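# Transfer two steel bushings from turntable to crate

## Task

Take exactly two steel bushings off the turntable and put them in the crate, with every other bushing staying on the turntable. The crate must not be tilted or pushed out of its corner guides. The result only counts if nothing depends on the robot to stay in place at the end, and anything the robot is touching at the end must not settle by more than about a fingernail's width once released.

## Robot and tools

Robot: one six-joint arm with a two-finger parallel gripper. A flat block sticks out about 9 cm from the last joint's axis along the gripper's +x and rotates with it. A mounting block or post counts as part of the arm for the controller's clearance check.

Frame: the scene frame has its origin on the table top directly under the arm base, +z up, and +y to the left when looking along +x. The base itself may be tilted relative to the table. Gripper axes: fingers point along gripper +z and open and close along gripper y. end_effector_position is the point between the pads when closed. Closed fingertips reach about 19 mm past it, fully open ones about 6 mm. Closing pushes the tips about 13 mm further from the arm, so leave that clearance above surfaces. At long reach the reported hand position can be off.

Tool execute_actions, argument actions: a list with zero or one item. An empty list sends nothing and just returns the state (LOOK). A wait is {"steps": N} with N from 1 to 300; it commands nothing and returns after N control steps (1/30 s each) counted from the previous result. A motion is {"rows": [...], "steps": N}: 1 to 15 rows and N at most 15 (default 15). Each row is used for one step, and the last row is reused if there are fewer rows than steps. Optional pictures (true/false) turns the camera images on or off; by default they come with every result.

Each row is one list of 9 numbers, each in [-1, 1], in this order: arm/djoint1 (waist), arm/djoint2 (shoulder), arm/djoint3 (elbow), arm/djoint4 (forearm roll), arm/djoint5 (wrist pitch), arm/djoint6 (wrist roll), gripper/position, gripper/force_limit, gripper/speed.

Joint numbers are offsets, not poses: 1.0 equals 2.036 rad. They are measured from the joint angles in the latest result that listed them. Before any result in the scene has shown them, and in the second or later call within one reply, they count from where the arm stands when the action begins. They are never relative to the previous row. So sending all zeros is not a pause: it pulls the arm back to those reference angles. Stated joint ranges (rad): waist -6.283 to 6.283, shoulder -2.059 to 2.094, elbow -3.927 to 0.192, forearm roll -6.283 to 6.283, wrist pitch -1.693 to 3.142, wrist roll -6.283 to 6.283. The true ends may differ by up to 0.010 rad. A call asking a joint to go more than 0.010 rad beyond its stated end is refused and nothing is sent. A request past the true end that moves outward is clipped at the end, and the result reports "joint sent to its limit" (possibly about an older action still running); lacking that line does not prove there is room left.

Gripper numbers are absolute settings. position: +1 fully open (85 mm); the pads touch near -0.8; -1 closes until blocked. force_limit per pad on a 40 mm object after a slow close: about 20 N at -1, 128 N at 0, 235 N at +1; tiny or thin items may get less. speed of the pad gap: about 20 mm/s at -1, 85 at 0, 150 at +1; a fast close adds up to 5 N (speed 0) or 12 N (speed +1). To grip, command -1, keep sending it, and look for object_status 2. object_status: 0 moving; 1 blocked while opening; 2 blocked while closing; 3 reached the target or fully shut (a small item may still be held). Any new position value resets the status to 0 for a moment. Stopped fingers stay put until the position changes by 0.01 or more; only then do new force_limit or speed values apply, so open first for a softer grip. If a held item slips or is lost the fingers re-close on their own, except after a grip at force_limit -1, where status stays 2 even when empty. position_measured is in counts: 3 fully open, about 78 = 60 mm, 130 = 40 mm, 180 = 20 mm, 230 = pads touching.

Motion limits: joint targets move at most 3.14 rad/s and need 0.16 s to reach that speed from rest; all joints are slowed together so they arrive together. Each step a target stays within 0.623 rad of the measured angle, and if targets would place the hand more than 70 mm from where it is, they are all scaled back. Between calls the simulation keeps running and the arm keeps heading to the last row sent, until it has almost stopped moving or a step is HELD. Fingers already moving keep going.

Result lines: end_effector_position (m), end_effector_quat_wxyz, linear and angular velocities (m/s, rad/s) in the scene frame; Joint positions and Joint velocities in column order (rad, rad/s); joint torques, which include offsets, per-unit scaling and noise and are nonzero in free air; object_status and position_measured for the gripper. "joint command not followed" means the clearance check changed or blocked targets. HELD marks steps where all or part of your row was not sent. TORQUE FAULT: contact torque hit a joint's load limit (N m: waist 47, shoulder 47, elbow 28.2, forearm roll 28.2, wrist pitch 18.8, wrist roll 18.8, held weight included); the arm backs that joint off, stops for 10 s and drops the rest of the call. MOTOR HOT appears from 65 °C; at 80 °C an OVER-TEMPERATURE FAULT brakes the arm until it cools. Holding loads heats motors.

Cameras: cam_high, cam_low, cam_wrist, each 672x504, in that order. Tool zoom_image takes camera (one of those names) and region [x0, y0, x1, y1] in that camera's pixels from the top-left, at most 504 by 504, and returns a closer look at its latest image.

Tool finished_scene takes scene (the current scene's number), ends it for good and grades it; the result gives the next task if any. Replying with no tool call ends everything.

Avoid: dropping or slamming parts, hard hits or heavy pushes, tipping or shifting the crate, knocking anything off the table, leaving a part resting on the gripper, and arm stops. Expect occasional tugs on held parts and nudges to loose ones.

Each tool is called after "Emit:" by a JSON object that holds its "fn" and its "kwargs", one argument or row to a line.

## Session

Emit:
{"fn": "execute_actions", "kwargs": {
  "actions": []
}}

Scene clock: 0.00 s of 7600.00 s.
end_effector_position=(+0.0524, +0.2763, +0.1459) position_measured=3 object_status=3 end_effector_quat_wxyz=(+0.281, +0.916, -0.267, +0.108) end_effector_velocity=(+0.000, +0.001, +0.000) end_effector_angular_velocity=(+0.001, -0.001, +0.001)
Joint positions: [ 1.804  0.711 -1.084 -0.436  1.389  0.434]
Joint velocities: [ 0.    -0.    -0.001 -0.002  0.001 -0.   ]
Joint torques (N m, as the arm reports them, + toward a larger angle): no reading
Motor temperatures (°C, as the motors report them): [29 27 33 30 30 33]

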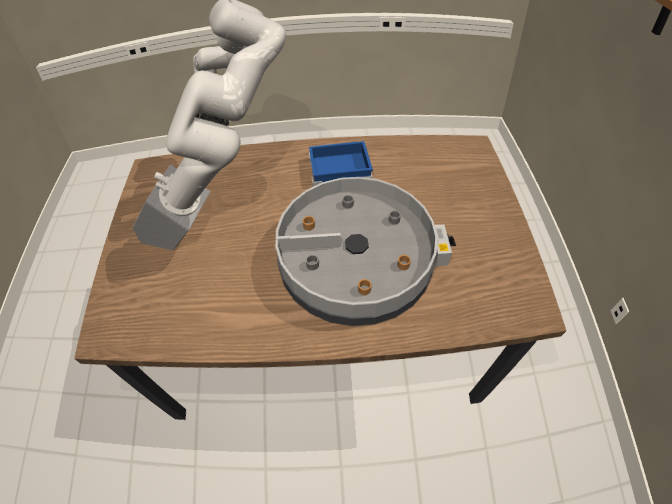

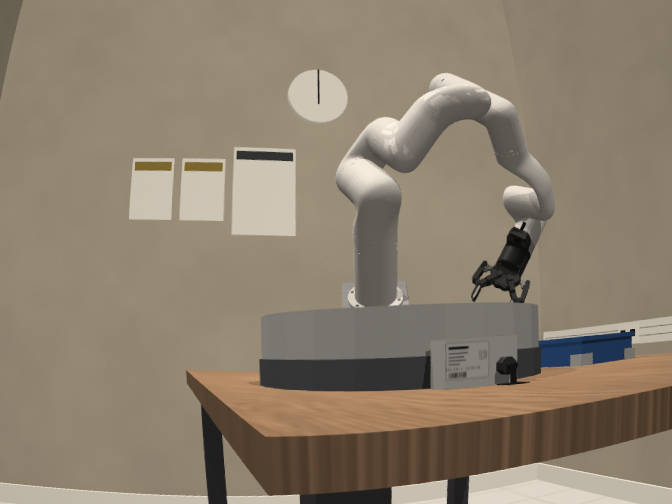

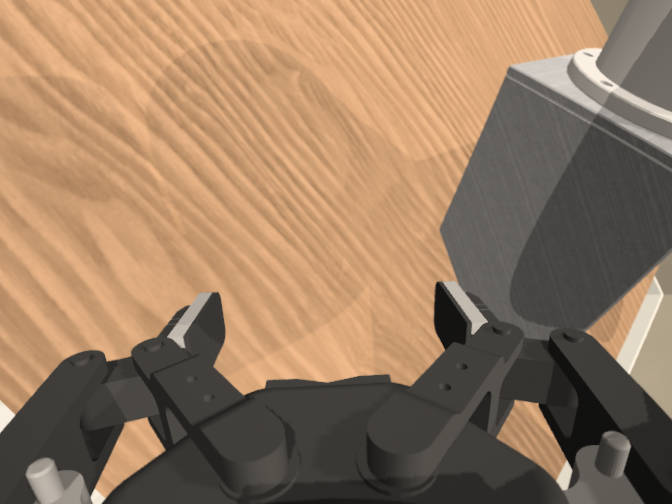

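Emit:
{"fn": "execute_actions", "kwargs": {
  "actions": [
    {"rows":[[-0.1,0,0,0,0,0,1,0,0]]}
  ]
}}

Emit:
{"fn": "execute_actions", "kwargs": {
  "actions": [
    {"steps":15}
  ],
  "pictures": false
}}

Scene clock: 27.93 s of 7600.00 s.
end_effector_position=(+0.0923, +0.2600, +0.1104) position_measured=3 object_status=3 end_effector_quat_wxyz=(+0.348, +0.876, -0.324, +0.085) end_effector_velocity=(+0.004, -0.001, -0.004) end_effector_angular_velocity=(-0.011, +0.005, -0.018)
Joint positions: [ 1.604  0.711 -1.084 -0.435  1.388  0.434]
Joint velocities: [-0.022 -0.001 -0.001  0.    -0.001 -0.   ]
Joint torques (N m, as the arm reports them, + toward a larger angle): [ 21.84 -14.47  -6.87   0.64   0.01   0.4 ]
Motor temperatures (°C, as the motors report them): [30 27 36 30 30 33]
Steps of this call (steps 1 to 823: nothing new was sent; steps 824 to 838: all 15 steps of this action). Readings (joint positions | what the end effector reports):
824: [1.804 0.711 -1.084 -0.436 1.389 0.434] | position_measured=3 object_status=3
825: [1.801 0.711 -1.084 -0.435 1.388 0.434] | position_measured=3 object_status=3
827: [1.764 0.711 -1.084 -0.435 1.388 0.434] | position_measured=3 object_status=3
831: [1.633 0.711 -1.084 -0.436 1.389 0.434] | position_measured=3 object_status=3
838: the state above

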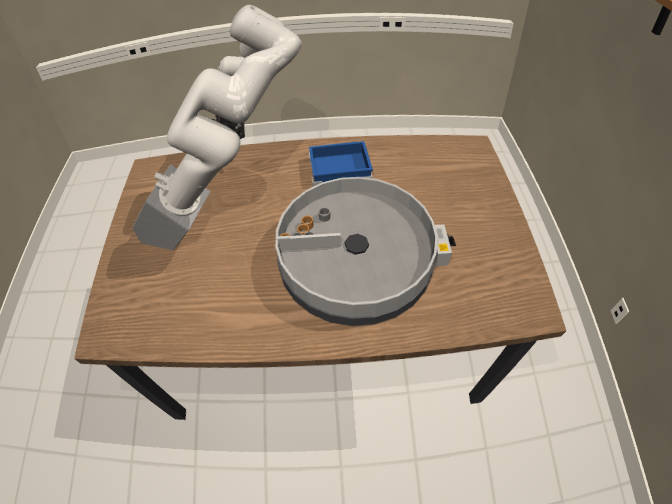

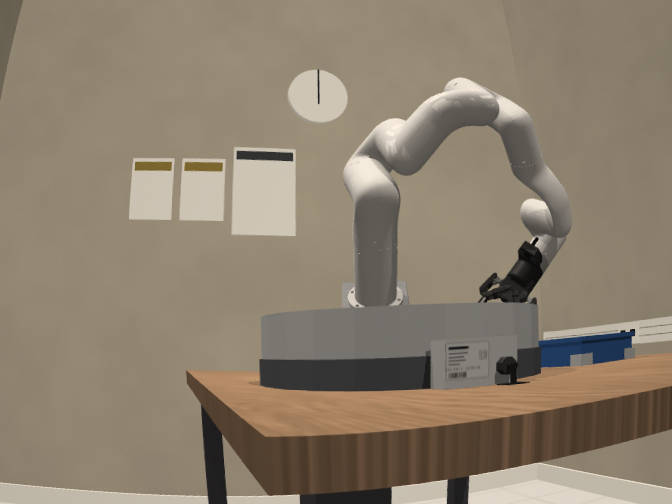

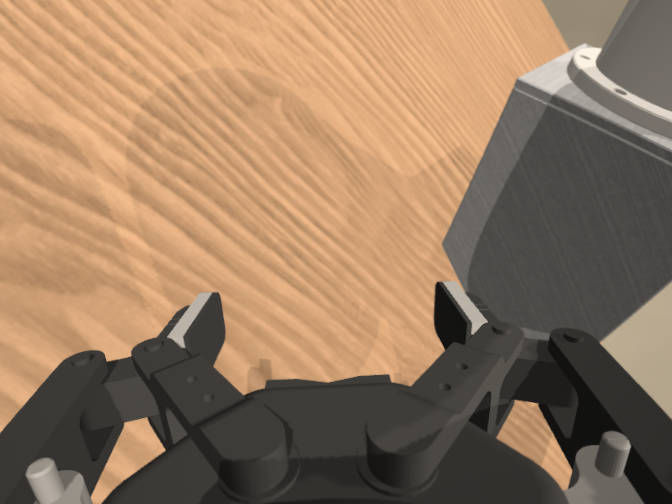

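Scene clock: 28.43 s of 7600.00 s.
end_effector_position=(+0.0930, +0.2596, +0.1098) position_measured=3 object_status=3 end_effector_quat_wxyz=(+0.349, +0.875, -0.325, +0.084) end_effector_velocity=(+0.000, +0.000, +0.000) end_effector_angular_velocity=(+0.000, +0.000, -0.002)
Joint positions: [ 1.6    0.711 -1.084 -0.436  1.389  0.434]
Joint velocities: [-0.001 -0.001 -0.001  0.001  0.     0.   ]
Joint torques (N m, as the arm reports them, + toward a larger angle): [ 21.28 -14.44  -6.94   0.51   0.06   0.34]
Motor temperatures (°C, as the motors report them): [30 27 36 30 30 33]
Steps of this call (steps 1 to 15: the robot went on to your last target). Readings (joint positions | what the end effector reports):
1: [1.603 0.711 -1.084 -0.435 1.388 0.434] | position_measured=3 object_status=3
2: [1.603 0.711 -1.084 -0.435 1.388 0.434] | position_measured=3 object_status=3
4: [1.602 0.711 -1.084 -0.435 1.388 0.434] | position_measured=3 object_status=3
8: [1.601 0.711 -1.084 -0.436 1.388 0.434] | position_measured=3 object_status=3
15: the state above
The arm was judged still, so your last target was given up. Only a new action makes it travel on or press farther. Fingers that are still opening or closing keep moving.

Emit:
{"fn": "execute_actions", "kwargs": {
  "actions": [
    {"rows":[[-0.2,-0.6,0.1,0.1,0,0.4,1,0,0]]}
  ],
  "pictures": false
}}

Emit:
{"fn": "execute_actions", "kwargs": {
  "actions": [
    {"steps":30}
  ],
  "pictures": false
}}

Emit:
{"fn": "execute_actions", "kwargs": {
  "actions": [
    {"rows":[[-0.676,-0.499,0.237,0.114,-0.077,0.546,1,0,0]]}
  ],
  "pictures": false
}}

Emit:
{"fn": "execute_actions", "kwargs": {
  "actions": [
    {"steps":45}
  ]
}}

Scene clock: 62.23 s of 7600.00 s.
end_effector_position=(+0.2146, +0.2610, +0.1851) position_measured=3 object_status=3 end_effector_quat_wxyz=(-0.332, -0.632, +0.700, -0.020) end_effector_velocity=(+0.297, +0.012, +0.222) end_effector_angular_velocity=(+0.177, -0.433, -1.674)
Joint positions: [ 1.346  0.188 -0.958 -0.309  1.389  0.909]
Joint velocities: [-0.356 -1.252  0.178  0.179 -0.001  0.788]
Joint torques (N m, as the arm reports them, + toward a larger angle): [ 20.03 -11.78  -7.74   0.17  -0.08   0.17]
Motor temperatures (°C, as the motors report them): [30 28 36 30 30 33]
Steps of this call (steps 1 to 999: nothing new was sent; steps 1000 to 1014: all 15 steps of this action). Readings (joint positions | what the end effector reports):
1000: [1.600 0.711 -1.084 -0.435 1.389 0.434] | position_measured=3 object_status=3
1001: [1.598 0.707 -1.082 -0.434 1.388 0.438] | position_measured=3 object_status=3
1003: [1.574 0.670 -1.065 -0.420 1.388 0.481] | position_measured=3 object_status=3
1007: [1.463 0.488 -1.017 -0.367 1.388 0.657] | position_measured=3 object_status=3
1014: the state above

Scene clock: 63.23 s of 7600.00 s.
end_effector_position=(+0.3644, +0.2205, +0.3221) position_measured=3 object_status=3 end_effector_quat_wxyz=(-0.197, -0.319, +0.919, +0.121) end_effector_velocity=(+0.003, -0.001, +0.003) end_effector_angular_velocity=(+0.005, -0.003, -0.010)
Joint positions: [ 1.194 -0.509 -0.88  -0.232  1.389  1.248]
Joint velocities: [-0.002 -0.008 -0.003  0.001  0.     0.003]
Joint torques (N m, as the arm reports them, + toward a larger angle): [ 10.94  -6.67 -10.86   0.57  -1.06   0.25]
Motor temperatures (°C, as the motors report them): [30 28 36 30 30 33]
Steps of this call (steps 1 to 30: the robot went on to your last target). Readings (joint positions | what the end effector reports):
1: [1.334 0.146 -0.952 -0.303 1.389 0.935] | position_measured=3 object_status=3
2: [1.324 0.105 -0.947 -0.298 1.389 0.958] | position_measured=3 object_status=3
4: [1.306 0.023 -0.938 -0.289 1.389 0.999] | position_measured=3 object_status=3
8: [1.272 -0.140 -0.920 -0.271 1.388 1.075] | position_measured=3 object_status=3
30: the state above

Scene clock: 63.73 s of 7600.00 s.
end_effector_position=(+0.4014, +0.0776, +0.2927) position_measured=3 object_status=3 end_effector_quat_wxyz=(-0.195, +0.247, +0.944, +0.104) end_effector_velocity=(+0.119, -0.364, +0.017) end_effector_angular_velocity=(-0.748, -0.022, -2.851)
Joint positions: [ 0.66  -1.042 -0.575 -0.085  1.29   1.782]
Joint velocities: [-1.376 -1.297  0.453  0.224 -0.154  1.373]
Joint torques (N m, as the arm reports them, + toward a larger angle): [  3.79  -2.56 -11.57   0.23  -0.62   0.18]
Motor temperatures (°C, as the motors report them): [30 28 36 30 30 33]
Steps of this call (steps 1 to 15: all 15 steps of this action). Readings (joint positions | what the end effector reports):
1: [1.193 -0.510 -0.880 -0.232 1.388 1.248] | position_measured=3 object_status=3
2: [1.190 -0.513 -0.877 -0.230 1.387 1.252] | position_measured=3 object_status=3
4: [1.150 -0.553 -0.844 -0.214 1.375 1.295] | position_measured=3 object_status=3
8: [0.976 -0.727 -0.722 -0.156 1.337 1.466] | position_measured=3 object_status=3
15: the state above

Scene clock: 65.23 s of 7600.00 s.
end_effector_position=(+0.4010, -0.1249, +0.3004) position_measured=3 object_status=3 end_effector_quat_wxyz=(-0.000, +0.806, +0.592, +0.000) end_effector_velocity=(+0.000, -0.000, +0.000) end_effector_angular_velocity=(-0.001, +0.000, +0.000)
Joint positions: [-0.183 -1.525 -0.397  0.     1.232  2.359]
Joint velocities: [-0.     0.001 -0.001 -0.001 -0.     0.   ]
Joint torques (N m, as the arm reports them, + toward a larger angle): [  4.39  -1.44 -14.55  -0.29  -1.34   0.36]
Motor temperatures (°C, as the motors report them): [30 28 37 30 30 33]
Steps of this call (steps 1 to 45: the robot went on to your last target). Readings (joint positions | what the end effector reports):
1: [0.613 -1.084 -0.560 -0.078 1.285 1.828] | position_measured=3 object_status=3
2: [0.566 -1.123 -0.547 -0.071 1.280 1.874] | position_measured=3 object_status=3
4: [0.467 -1.194 -0.521 -0.059 1.272 1.959] | position_measured=3 object_status=3
8: [0.260 -1.307 -0.478 -0.039 1.258 2.096] | position_measured=3 object_status=3
45: the state above
The arm was judged still, so your last target was given up. Only a new action makes it travel on or press farther. Fingers that are still opening or closing keep moving.

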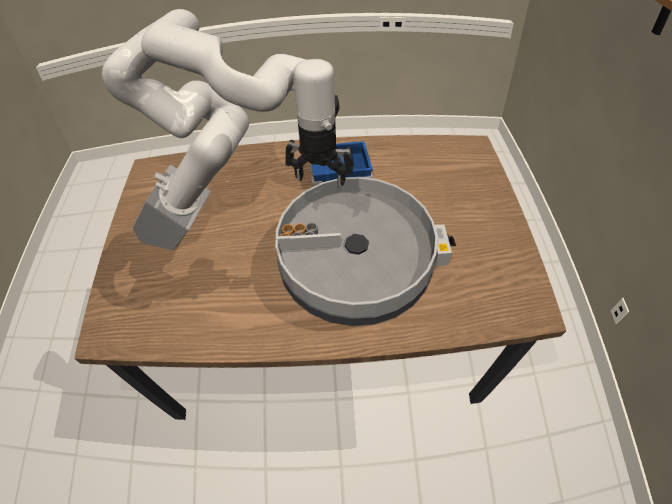

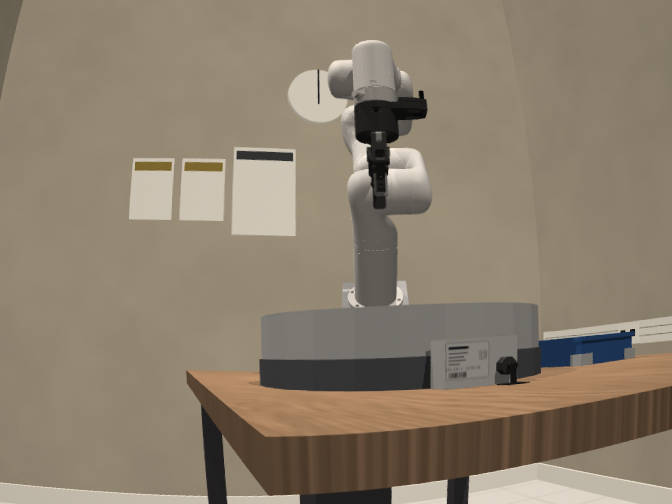

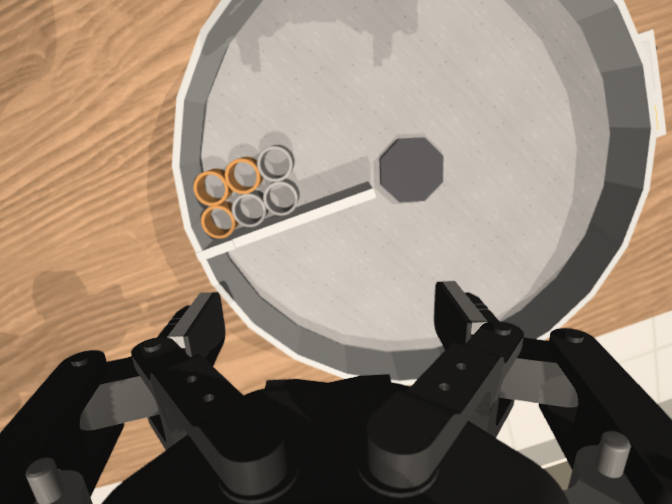

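Emit:
{"fn": "execute_actions", "kwargs": {
  "actions": [
    {"rows":[[0.06,-0.008,0.195,-0.051,-0.188,0.315,0.25,-0.7,0]]}
  ],
  "pictures": false
}}

Emit:
{"fn": "execute_actions", "kwargs": {
  "actions": [
    {"steps":25}
  ]
}}

Scene clock: 91.97 s of 7600.00 s.
end_effector_position=(+0.3680, -0.0963, +0.1797) position_measured=92 object_status=0 end_effector_quat_wxyz=(+0.001, +0.916, +0.401, -0.000) end_effector_velocity=(-0.048, +0.045, -0.112) end_effector_angular_velocity=(+0.015, -0.021, -0.436)
Joint positions: [-0.07  -1.539 -0.029 -0.095  0.882  2.946]
Joint velocities: [ 0.114 -0.014  0.371 -0.098 -0.362  0.612]
Joint torques (N m, as the arm reports them, + toward a larger angle): [  2.74  -1.47 -18.87   0.12  -1.71  -0.45]
Motor temperatures (°C, as the motors report them): [29 27 42 30 31 33]
Steps of this call (steps 1 to 787: nothing new was sent; steps 788 to 802: all 15 steps of this action). Readings (joint positions | what the end effector reports):
788: [-0.183 -1.525 -0.397 0.000 1.232 2.359] | position_measured=3 object_status=0
789: [-0.182 -1.525 -0.395 -0.001 1.229 2.364] | position_measured=4 object_status=0
791: [-0.174 -1.527 -0.372 -0.008 1.202 2.407] | position_measured=13 object_status=0
795: [-0.133 -1.532 -0.235 -0.042 1.077 2.617] | position_measured=42 object_status=0
802: the state above

Scene clock: 92.80 s of 7600.00 s.
end_effector_position=(+0.3659, -0.0930, +0.1718) position_measured=98 object_status=3 end_effector_quat_wxyz=(+0.002, +0.924, +0.384, +0.004) end_effector_velocity=(-0.001, +0.000, -0.001) end_effector_angular_velocity=(+0.001, +0.003, -0.000)
Joint positions: [-0.06  -1.541 -0.    -0.104  0.849  3.   ]
Joint velocities: [ 0.     0.002  0.002  0.001 -0.    -0.   ]
Joint torques (N m, as the arm reports them, + toward a larger angle): [  4.18   0.14 -13.24  -0.14  -1.39   0.36]
Motor temperatures (°C, as the motors report them): [29 27 42 30 31 33]
Steps of this call (steps 1 to 25: the robot went on to your last target). Readings (joint positions | what the end effector reports):
1: [-0.067 -1.540 -0.019 -0.098 0.872 2.963] | position_measured=95 object_status=0
2: [-0.065 -1.540 -0.014 -0.100 0.865 2.975] | position_measured=96 object_status=0
4: [-0.063 -1.541 -0.009 -0.102 0.856 2.988] | position_measured=97 object_status=0
8: [-0.061 -1.542 -0.004 -0.103 0.851 2.997] | position_measured=98 object_status=0
25: the state above

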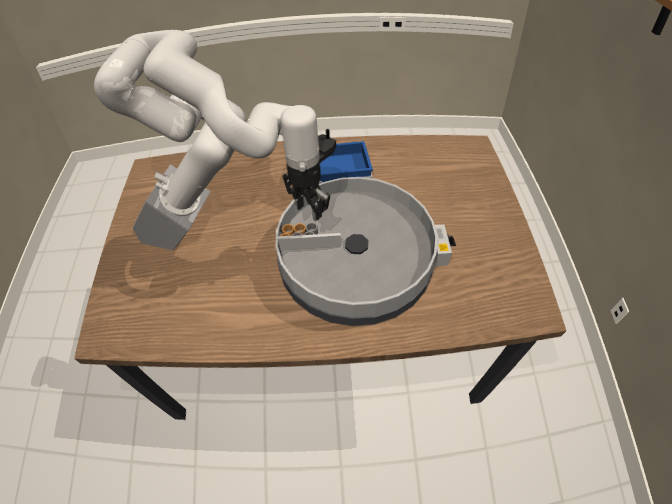

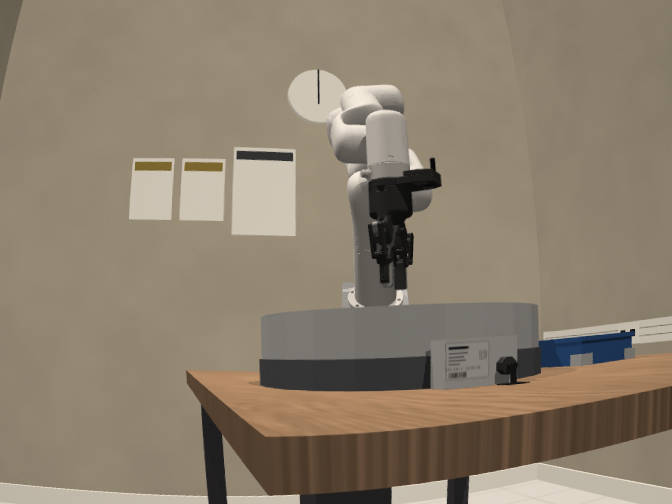

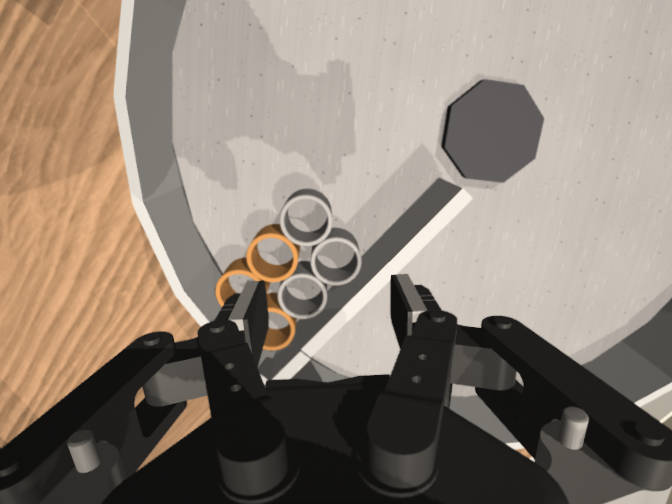

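Emit:
{"fn": "execute_actions", "kwargs": {
  "actions": [
    {"rows":[[-0.002,0.159,0.035,-0.032,-0.188,0.04,0.1,-0.7,0]]}
  ],
  "pictures": false
}}

Emit:
{"fn": "execute_actions", "kwargs": {
  "actions": [
    {"steps":25}
  ]
}}

Scene clock: 105.23 s of 7600.00 s.
end_effector_position=(+0.3595, -0.0815, +0.1117) position_measured=117 object_status=3 end_effector_quat_wxyz=(+0.000, +0.924, +0.383, -0.000) end_effector_velocity=(+0.006, +0.003, -0.007) end_effector_angular_velocity=(+0.001, -0.029, -0.001)
Joint positions: [-0.064 -1.225  0.069 -0.167  0.475  3.08 ]
Joint velocities: [-0.001  0.067  0.006 -0.016 -0.101  0.021]
Joint torques (N m, as the arm reports them, + toward a larger angle): [ 4.48 -2.57 -9.89 -0.27 -1.19  0.26]
Motor temperatures (°C, as the motors report them): [29 27 42 30 31 33]
Steps of this call (steps 1 to 15: the robot went on to your last target; steps 16 to 358: nothing new was sent; steps 359 to 373: all 15 steps of this action). Readings (joint positions | what the end effector reports):
359: [-0.060 -1.541 -0.000 -0.104 0.849 3.000] | position_measured=98 object_status=0
360: [-0.060 -1.538 0.000 -0.105 0.844 3.001] | position_measured=99 object_status=0
362: [-0.061 -1.504 0.006 -0.112 0.801 3.010] | position_measured=108 object_status=0
366: [-0.063 -1.322 0.049 -0.148 0.592 3.055] | position_measured=116 object_status=0
373: the state above

Scene clock: 106.07 s of 7600.00 s.
end_effector_position=(+0.3589, -0.0810, +0.1103) position_measured=117 object_status=3 end_effector_quat_wxyz=(-0.000, +0.924, +0.383, -0.000) end_effector_velocity=(+0.000, -0.000, +0.000) end_effector_angular_velocity=(-0.001, -0.001, +0.001)
Joint positions: [-0.064 -1.218  0.071 -0.169  0.466  3.082]
Joint velocities: [-0.    -0.001  0.    -0.001  0.     0.   ]
Joint torques (N m, as the arm reports them, + toward a larger angle): [ 4.66 -1.81 -9.99 -0.06 -1.35  0.36]
Motor temperatures (°C, as the motors report them): [29 27 42 30 31 33]
Steps of this call (steps 1 to 15: the robot went on to your last target; steps 16 to 25: nothing new was sent). Readings (joint positions | what the end effector reports):
1: [-0.064 -1.223 0.069 -0.168 0.473 3.080] | position_measured=117 object_status=3
2: [-0.064 -1.222 0.069 -0.168 0.471 3.081] | position_measured=117 object_status=3
4: [-0.064 -1.220 0.070 -0.168 0.468 3.081] | position_measured=117 object_status=3
8: [-0.064 -1.219 0.070 -0.169 0.467 3.082] | position_measured=117 object_status=3
25: the state above
The arm was judged still, so your last target was given up. Only a new action makes it travel on or press farther. Fingers that are still opening or closing keep moving.

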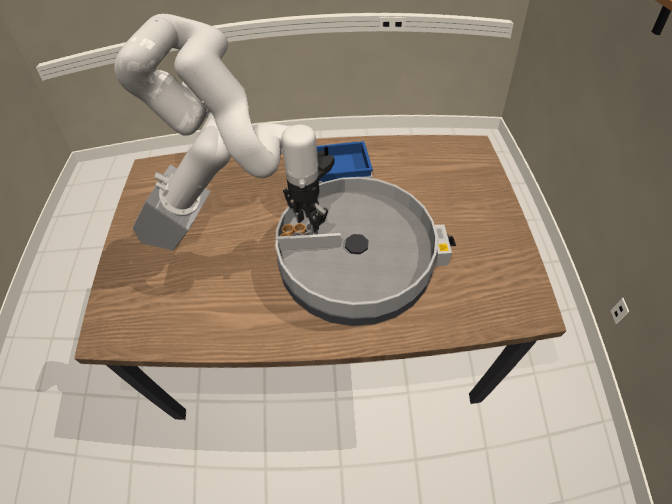

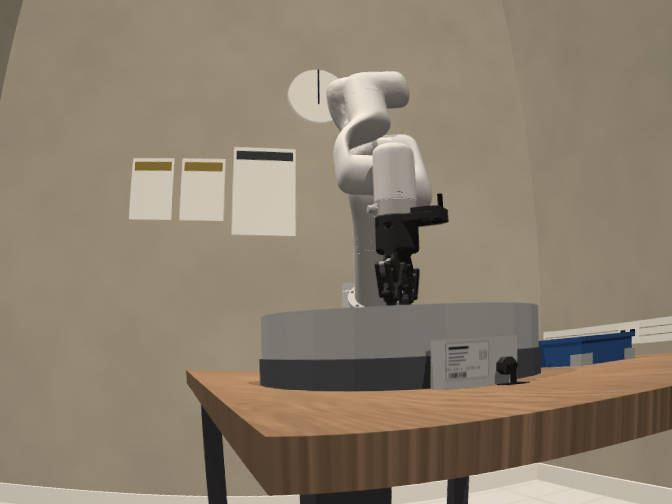

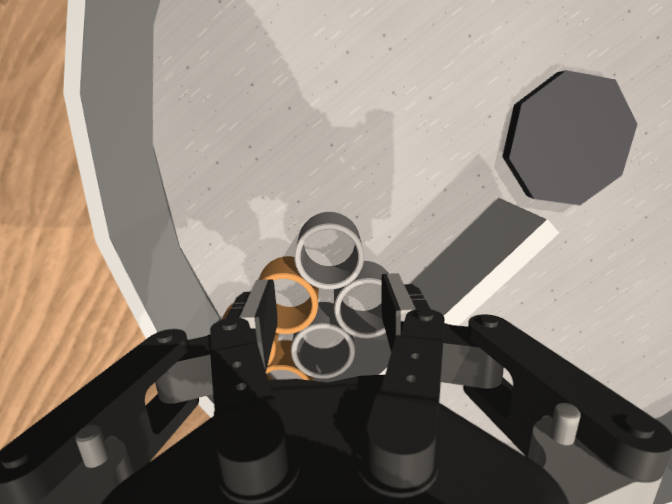

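Emit:
{"fn": "execute_actions", "kwargs": {
  "actions": [
    {"rows":[[0.007,0.11,-0.022,-0.0626,-0.085,0.071,0.1,-0.7,0]]}
  ],
  "pictures": false
}}

Emit:
{"fn": "execute_actions", "kwargs": {
  "actions": [
    {"steps":15}
  ]
}}

Scene clock: 118.17 s of 7600.00 s.
end_effector_position=(+0.3747, -0.0697, +0.0928) position_measured=117 object_status=3 end_effector_quat_wxyz=(+0.002, +0.924, +0.383, +0.005) end_effector_velocity=(-0.002, +0.004, -0.005) end_effector_angular_velocity=(+0.004, +0.004, +0.000)
Joint positions: [-0.049 -0.999  0.022 -0.294  0.292  3.224]
Joint velocities: [ 0.002  0.035 -0.    -0.021 -0.029  0.024]
Joint torques (N m, as the arm reports them, + toward a larger angle): [-0.68  0.77  0.43 -0.51  2.13 -0.22]
Motor temperatures (°C, as the motors report them): [29 27 41 30 31 33]
Steps of this call (steps 1 to 348: nothing new was sent; steps 349 to 363: all 15 steps of this action). Readings (joint positions | what the end effector reports):
349: [-0.064 -1.218 0.071 -0.169 0.466 3.082] | position_measured=117 object_status=3
350: [-0.064 -1.214 0.070 -0.171 0.463 3.085] | position_measured=117 object_status=3
352: [-0.062 -1.174 0.062 -0.195 0.430 3.112] | position_measured=117 object_status=3
356: [-0.053 -1.037 0.035 -0.270 0.329 3.196] | position_measured=117 object_status=3
363: the state above

Scene clock: 118.67 s of 7600.00 s.
end_effector_position=(+0.3742, -0.0695, +0.0920) position_measured=117 object_status=3 end_effector_quat_wxyz=(+0.002, +0.924, +0.383, +0.005) end_effector_velocity=(+0.001, -0.001, -0.000) end_effector_angular_velocity=(-0.001, -0.001, -0.000)
Joint positions: [-0.05  -0.995  0.022 -0.296  0.288  3.226]
Joint velocities: [-0.002  0.004 -0.001 -0.001 -0.004 -0.   ]
Joint torques (N m, as the arm reports them, + toward a larger angle): [-3.7   3.92  4.55 -0.99  3.95 -0.61]
Motor temperatures (°C, as the motors report them): [29 27 40 30 31 33]
Steps of this call (steps 1 to 15: the robot went on to your last target). Readings (joint positions | what the end effector reports):
1: [-0.049 -0.998 0.022 -0.295 0.291 3.225] | position_measured=117 object_status=3
2: [-0.049 -0.998 0.022 -0.295 0.291 3.226] | position_measured=117 object_status=3
4: [-0.049 -0.997 0.022 -0.295 0.290 3.226] | position_measured=117 object_status=3
8: [-0.049 -0.996 0.022 -0.296 0.290 3.226] | position_measured=117 object_status=3
15: the state above
The arm was judged still, so your last target was given up. Only a new action makes it travel on or press farther. Fingers that are still opening or closing keep moving.

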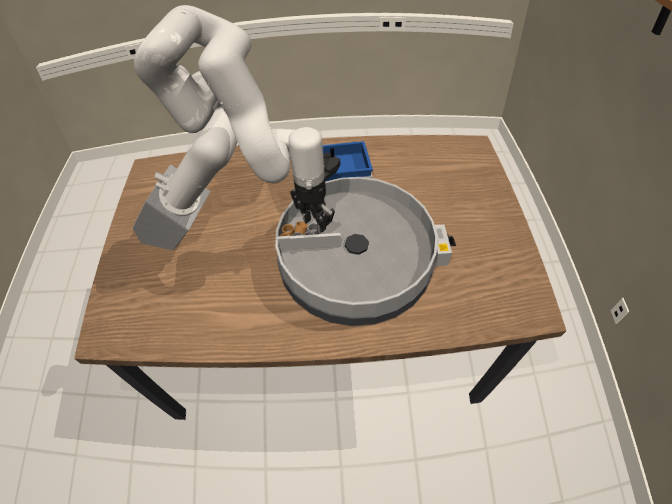

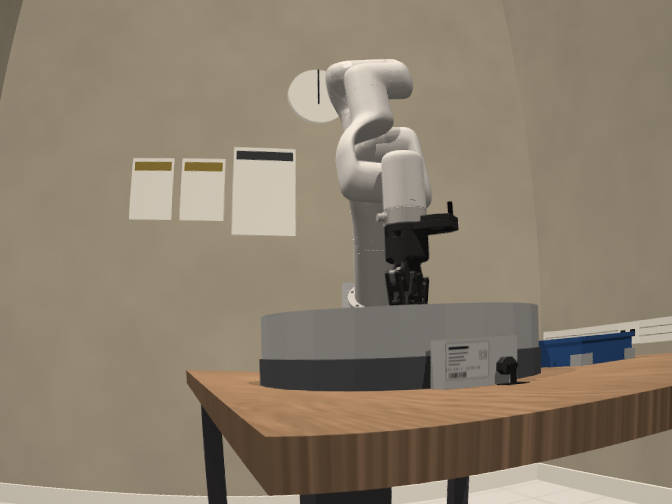

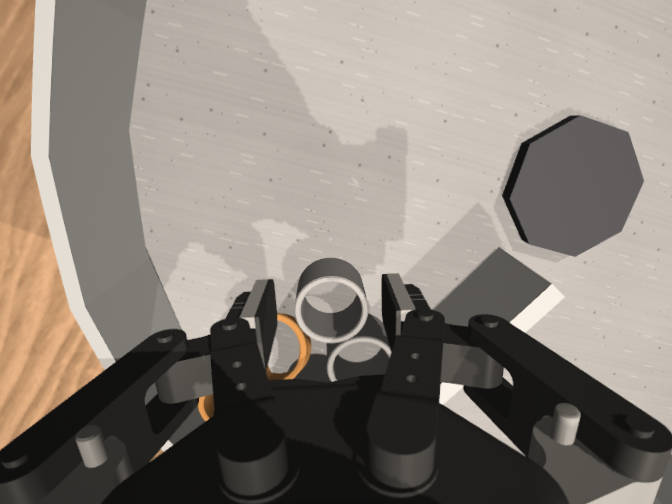

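Emit:
{"fn": "zoom_image", "kwargs": {
  "camera": "cam_high",
  "region": [230,120,410,270]
}}

Emit:
{"fn": "execute_actions", "kwargs": {
  "actions": []
}}

Region (230, 120, 410, 270) of cam_high's 672x504 image, scaled by 2.800, with more detail than that image has.

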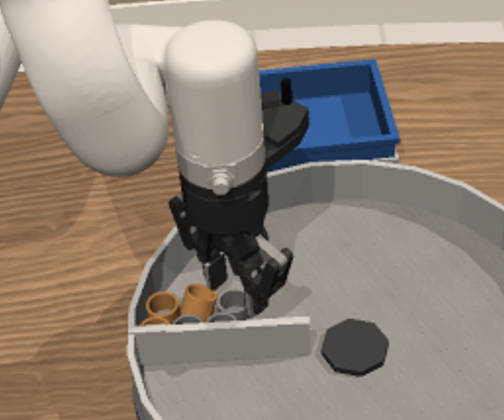

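Scene clock: 128.57 s of 7600.00 s.
end_effector_position=(+0.3744, -0.0696, +0.0919) position_measured=117 object_status=3 end_effector_quat_wxyz=(+0.002, +0.924, +0.383, +0.005) end_effector_velocity=(-0.000, +0.000, -0.000) end_effector_angular_velocity=(+0.000, +0.001, -0.000)
Joint positions: [-0.05  -0.994  0.022 -0.296  0.287  3.226]
Joint velocities: [0.    0.    0.    0.    0.001 0.   ]
Joint torques (N m, as the arm reports them, + toward a larger angle): [-4.77  3.84  4.56 -0.9   4.18 -0.7 ]
Motor temperatures (°C, as the motors report them): [29 27 38 30 32 34]
Steps of this call (steps 1 to 297: nothing new was sent). Readings (joint positions | what the end effector reports):
1: [-0.050 -0.994 0.022 -0.296 0.288 3.226] | position_measured=117 object_status=3
2: [-0.050 -0.994 0.022 -0.296 0.288 3.226] | position_measured=117 object_status=3
4: [-0.050 -0.994 0.022 -0.296 0.288 3.226] | position_measured=117 object_status=3
8: [-0.050 -0.994 0.022 -0.296 0.287 3.226] | position_measured=117 object_status=3
297: the state above

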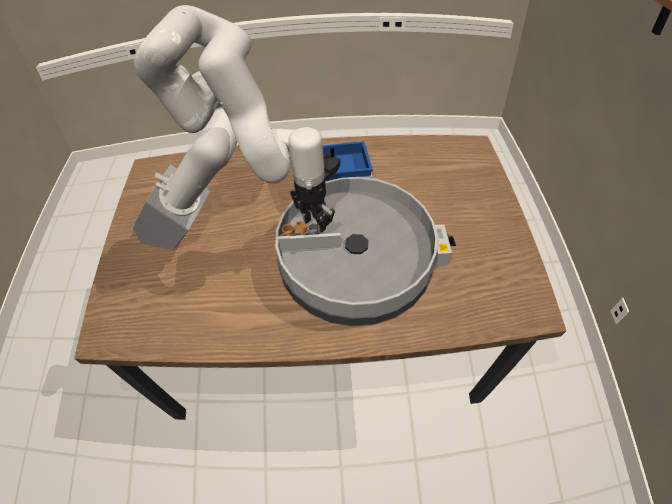

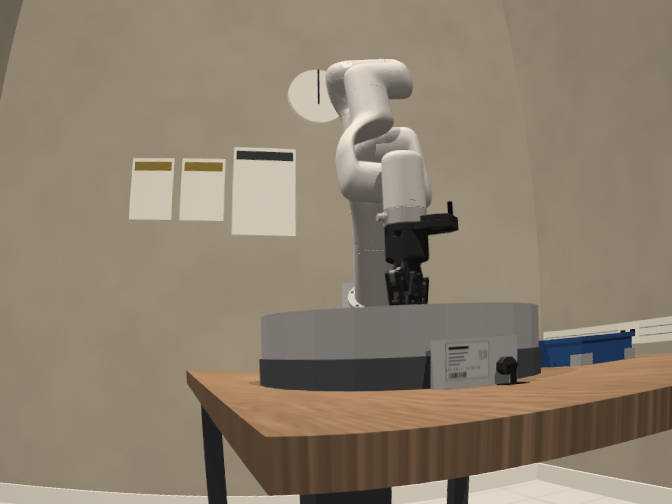

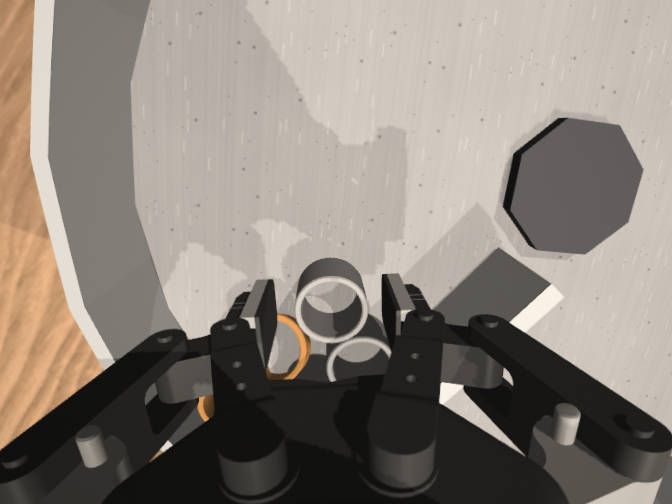

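Emit:
{"fn": "execute_actions", "kwargs": {
  "actions": [
    {"rows":[[0.005,-0.012,0,0,0,0,0.1,-0.7,0],[0.005,-0.012,0,0,0,0,0.1,-0.7,0],[0.005,-0.012,0,0,0,0,0.1,-0.7,0],[0.014,-0.012,0,0,0,0,0.1,-0.7,0]]}
  ],
  "pictures": false
}}

Emit:
{"fn": "execute_actions", "kwargs": {
  "actions": [
    {"steps":30}
  ]
}}

Scene clock: 138.90 s of 7600.00 s.
end_effector_position=(+0.3811, -0.0620, +0.0972) position_measured=117 object_status=3 end_effector_quat_wxyz=(+0.001, +0.920, +0.391, +0.019) end_effector_velocity=(+0.013, +0.001, +0.006) end_effector_angular_velocity=(+0.004, -0.033, +0.001)
Joint positions: [-0.023 -1.017  0.024 -0.296  0.288  3.226]
Joint velocities: [ 0.01  -0.009 -0.013  0.003 -0.009  0.002]
Joint torques (N m, as the arm reports them, + toward a larger angle): [ 4.53 -3.61 -8.12 -0.05 -1.43  0.38]
Motor temperatures (°C, as the motors report them): [29 27 37 30 32 34]
Steps of this call (steps 1 to 295: nothing new was sent; steps 296 to 310: all 15 steps of this action). Readings (joint positions | what the end effector reports):
296: [-0.050 -0.994 0.022 -0.296 0.287 3.226] | position_measured=117 object_status=3
297: [-0.049 -0.997 0.022 -0.296 0.287 3.226] | position_measured=117 object_status=3
299: [-0.047 -1.006 0.027 -0.297 0.289 3.226] | position_measured=117 object_status=3
303: [-0.031 -1.012 0.032 -0.297 0.293 3.225] | position_measured=117 object_status=3
310: the state above

Scene clock: 139.90 s of 7600.00 s.
end_effector_position=(+0.3829, -0.0618, +0.0981) position_measured=117 object_status=3 end_effector_quat_wxyz=(+0.002, +0.920, +0.392, +0.021) end_effector_velocity=(+0.000, -0.000, +0.000) end_effector_angular_velocity=(-0.000, -0.001, -0.000)
Joint positions: [-0.022 -1.018  0.022 -0.296  0.287  3.226]
Joint velocities: [-0.    -0.001 -0.     0.    -0.    -0.   ]
Joint torques (N m, as the arm reports them, + toward a larger angle): [ 5.05 -3.77 -8.32 -0.03 -1.39  0.41]
Motor temperatures (°C, as the motors report them): [29 27 37 30 32 34]
Steps of this call (steps 1 to 15: the robot went on to your last target; steps 16 to 30: nothing new was sent). Readings (joint positions | what the end effector reports):
1: [-0.023 -1.017 0.023 -0.296 0.288 3.226] | position_measured=117 object_status=3
2: [-0.023 -1.017 0.023 -0.296 0.288 3.226] | position_measured=117 object_status=3
4: [-0.022 -1.018 0.023 -0.296 0.287 3.226] | position_measured=117 object_status=3
8: [-0.022 -1.018 0.022 -0.296 0.287 3.226] | position_measured=117 object_status=3
30: the state above
The arm was judged still, so your last target was given up. Only a new action makes it travel on or press farther. Fingers that are still opening or closing keep moving.

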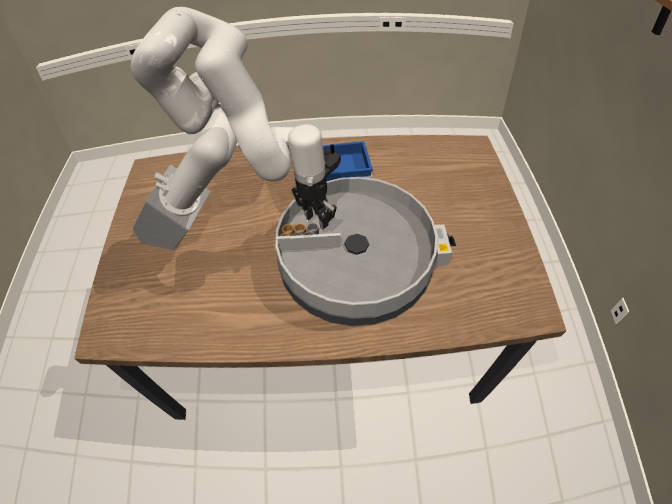

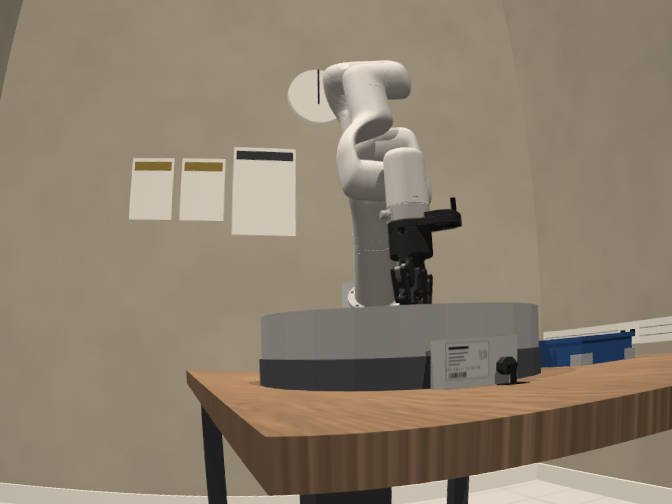

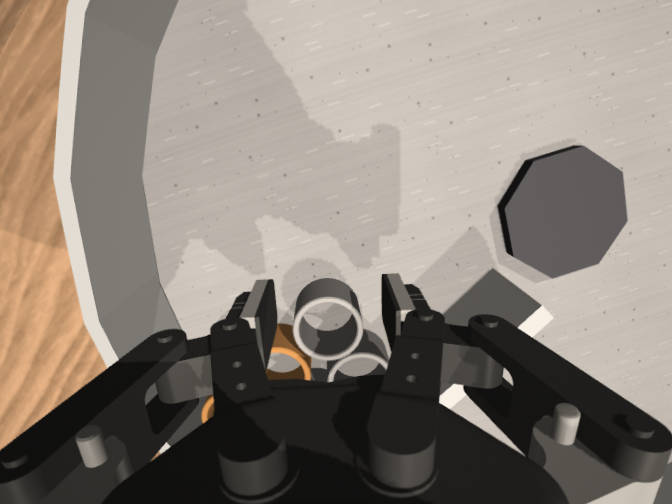

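Emit:
{"fn": "execute_actions", "kwargs": {
  "actions": [
    {"rows":[[-0.007,0.042,-0.012,-0.03,-0.02,0.031,0.1,-0.7,0],[-0.007,0.042,-0.012,-0.03,-0.02,0.031,0.1,-0.7,0],[-0.007,0.042,-0.012,-0.03,-0.02,0.031,0.1,-0.7,0],[-0.007,0.042,-0.012,-0.03,-0.02,0.031,0.1,-0.7,0],[-0.0138,0.0833,-0.0249,-0.0614,-0.0388,0.0634,0.1,-0.7,0]]}
  ],
  "pictures": false
}}

Emit:
{"fn": "execute_actions", "kwargs": {
  "actions": [
    {"steps":15}
  ]
}}

Scene clock: 156.83 s of 7600.00 s.
end_effector_position=(+0.3825, -0.0612, +0.0790) position_measured=117 object_status=3 end_effector_quat_wxyz=(+0.000, +0.924, +0.383, +0.001) end_effector_velocity=(+0.003, +0.000, -0.003) end_effector_angular_velocity=(-0.002, +0.000, -0.006)
Joint positions: [-0.049 -0.853 -0.028 -0.418  0.21   3.352]
Joint velocities: [-0.006  0.035 -0.014 -0.033 -0.021  0.035]
Joint torques (N m, as the arm reports them, + toward a larger angle): [ 5.52 -5.24 -6.69  0.41 -1.21  0.39]
Motor temperatures (°C, as the motors report them): [29 27 37 30 32 34]
Steps of this call (steps 1 to 493: nothing new was sent; steps 494 to 508: all 15 steps of this action). Readings (joint positions | what the end effector reports):
494: [-0.022 -1.018 0.022 -0.296 0.287 3.226] | position_measured=117 object_status=3
495: [-0.022 -1.015 0.021 -0.299 0.284 3.230] | position_measured=117 object_status=3
497: [-0.028 -0.983 0.011 -0.322 0.269 3.253] | position_measured=117 object_status=3
501: [-0.040 -0.906 -0.011 -0.378 0.234 3.311] | position_measured=117 object_status=3
508: the state above

Scene clock: 157.33 s of 7600.00 s.
end_effector_position=(+0.3826, -0.0611, +0.0786) position_measured=117 object_status=3 end_effector_quat_wxyz=(+0.000, +0.924, +0.383, +0.001) end_effector_velocity=(+0.000, -0.000, +0.000) end_effector_angular_velocity=(+0.000, -0.000, -0.001)
Joint positions: [-0.05  -0.849 -0.029 -0.421  0.208  3.355]
Joint velocities: [-0.     0.001 -0.001  0.001 -0.     0.   ]
Joint torques (N m, as the arm reports them, + toward a larger angle): [ 5.23 -5.44 -6.98  0.01 -1.31  0.31]
Motor temperatures (°C, as the motors report them): [29 27 37 30 32 34]
Steps of this call (steps 1 to 15: the robot went on to your last target). Readings (joint positions | what the end effector reports):
1: [-0.049 -0.852 -0.028 -0.419 0.209 3.353] | position_measured=117 object_status=3
2: [-0.049 -0.851 -0.028 -0.420 0.209 3.354] | position_measured=117 object_status=3
4: [-0.050 -0.850 -0.029 -0.420 0.208 3.355] | position_measured=117 object_status=3
8: [-0.050 -0.849 -0.029 -0.421 0.208 3.355] | position_measured=117 object_status=3
15: the state above
The arm was judged still, so your last target was given up. Only a new action makes it travel on or press farther. Fingers that are still opening or closing keep moving.

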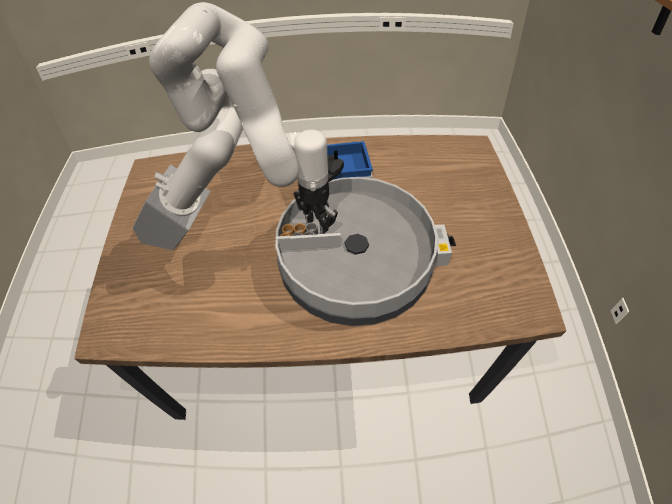

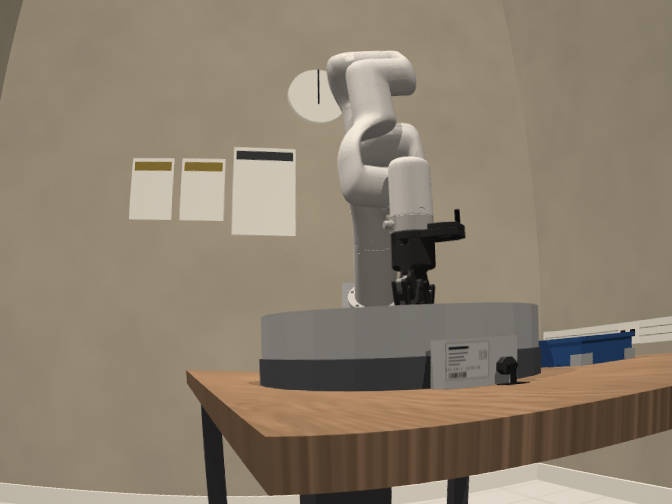

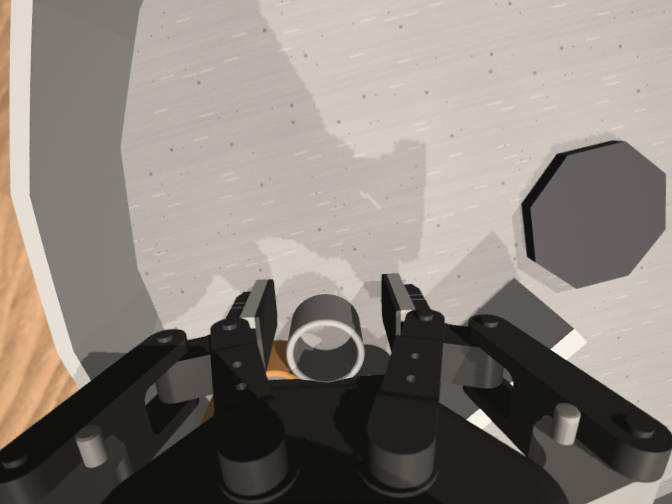

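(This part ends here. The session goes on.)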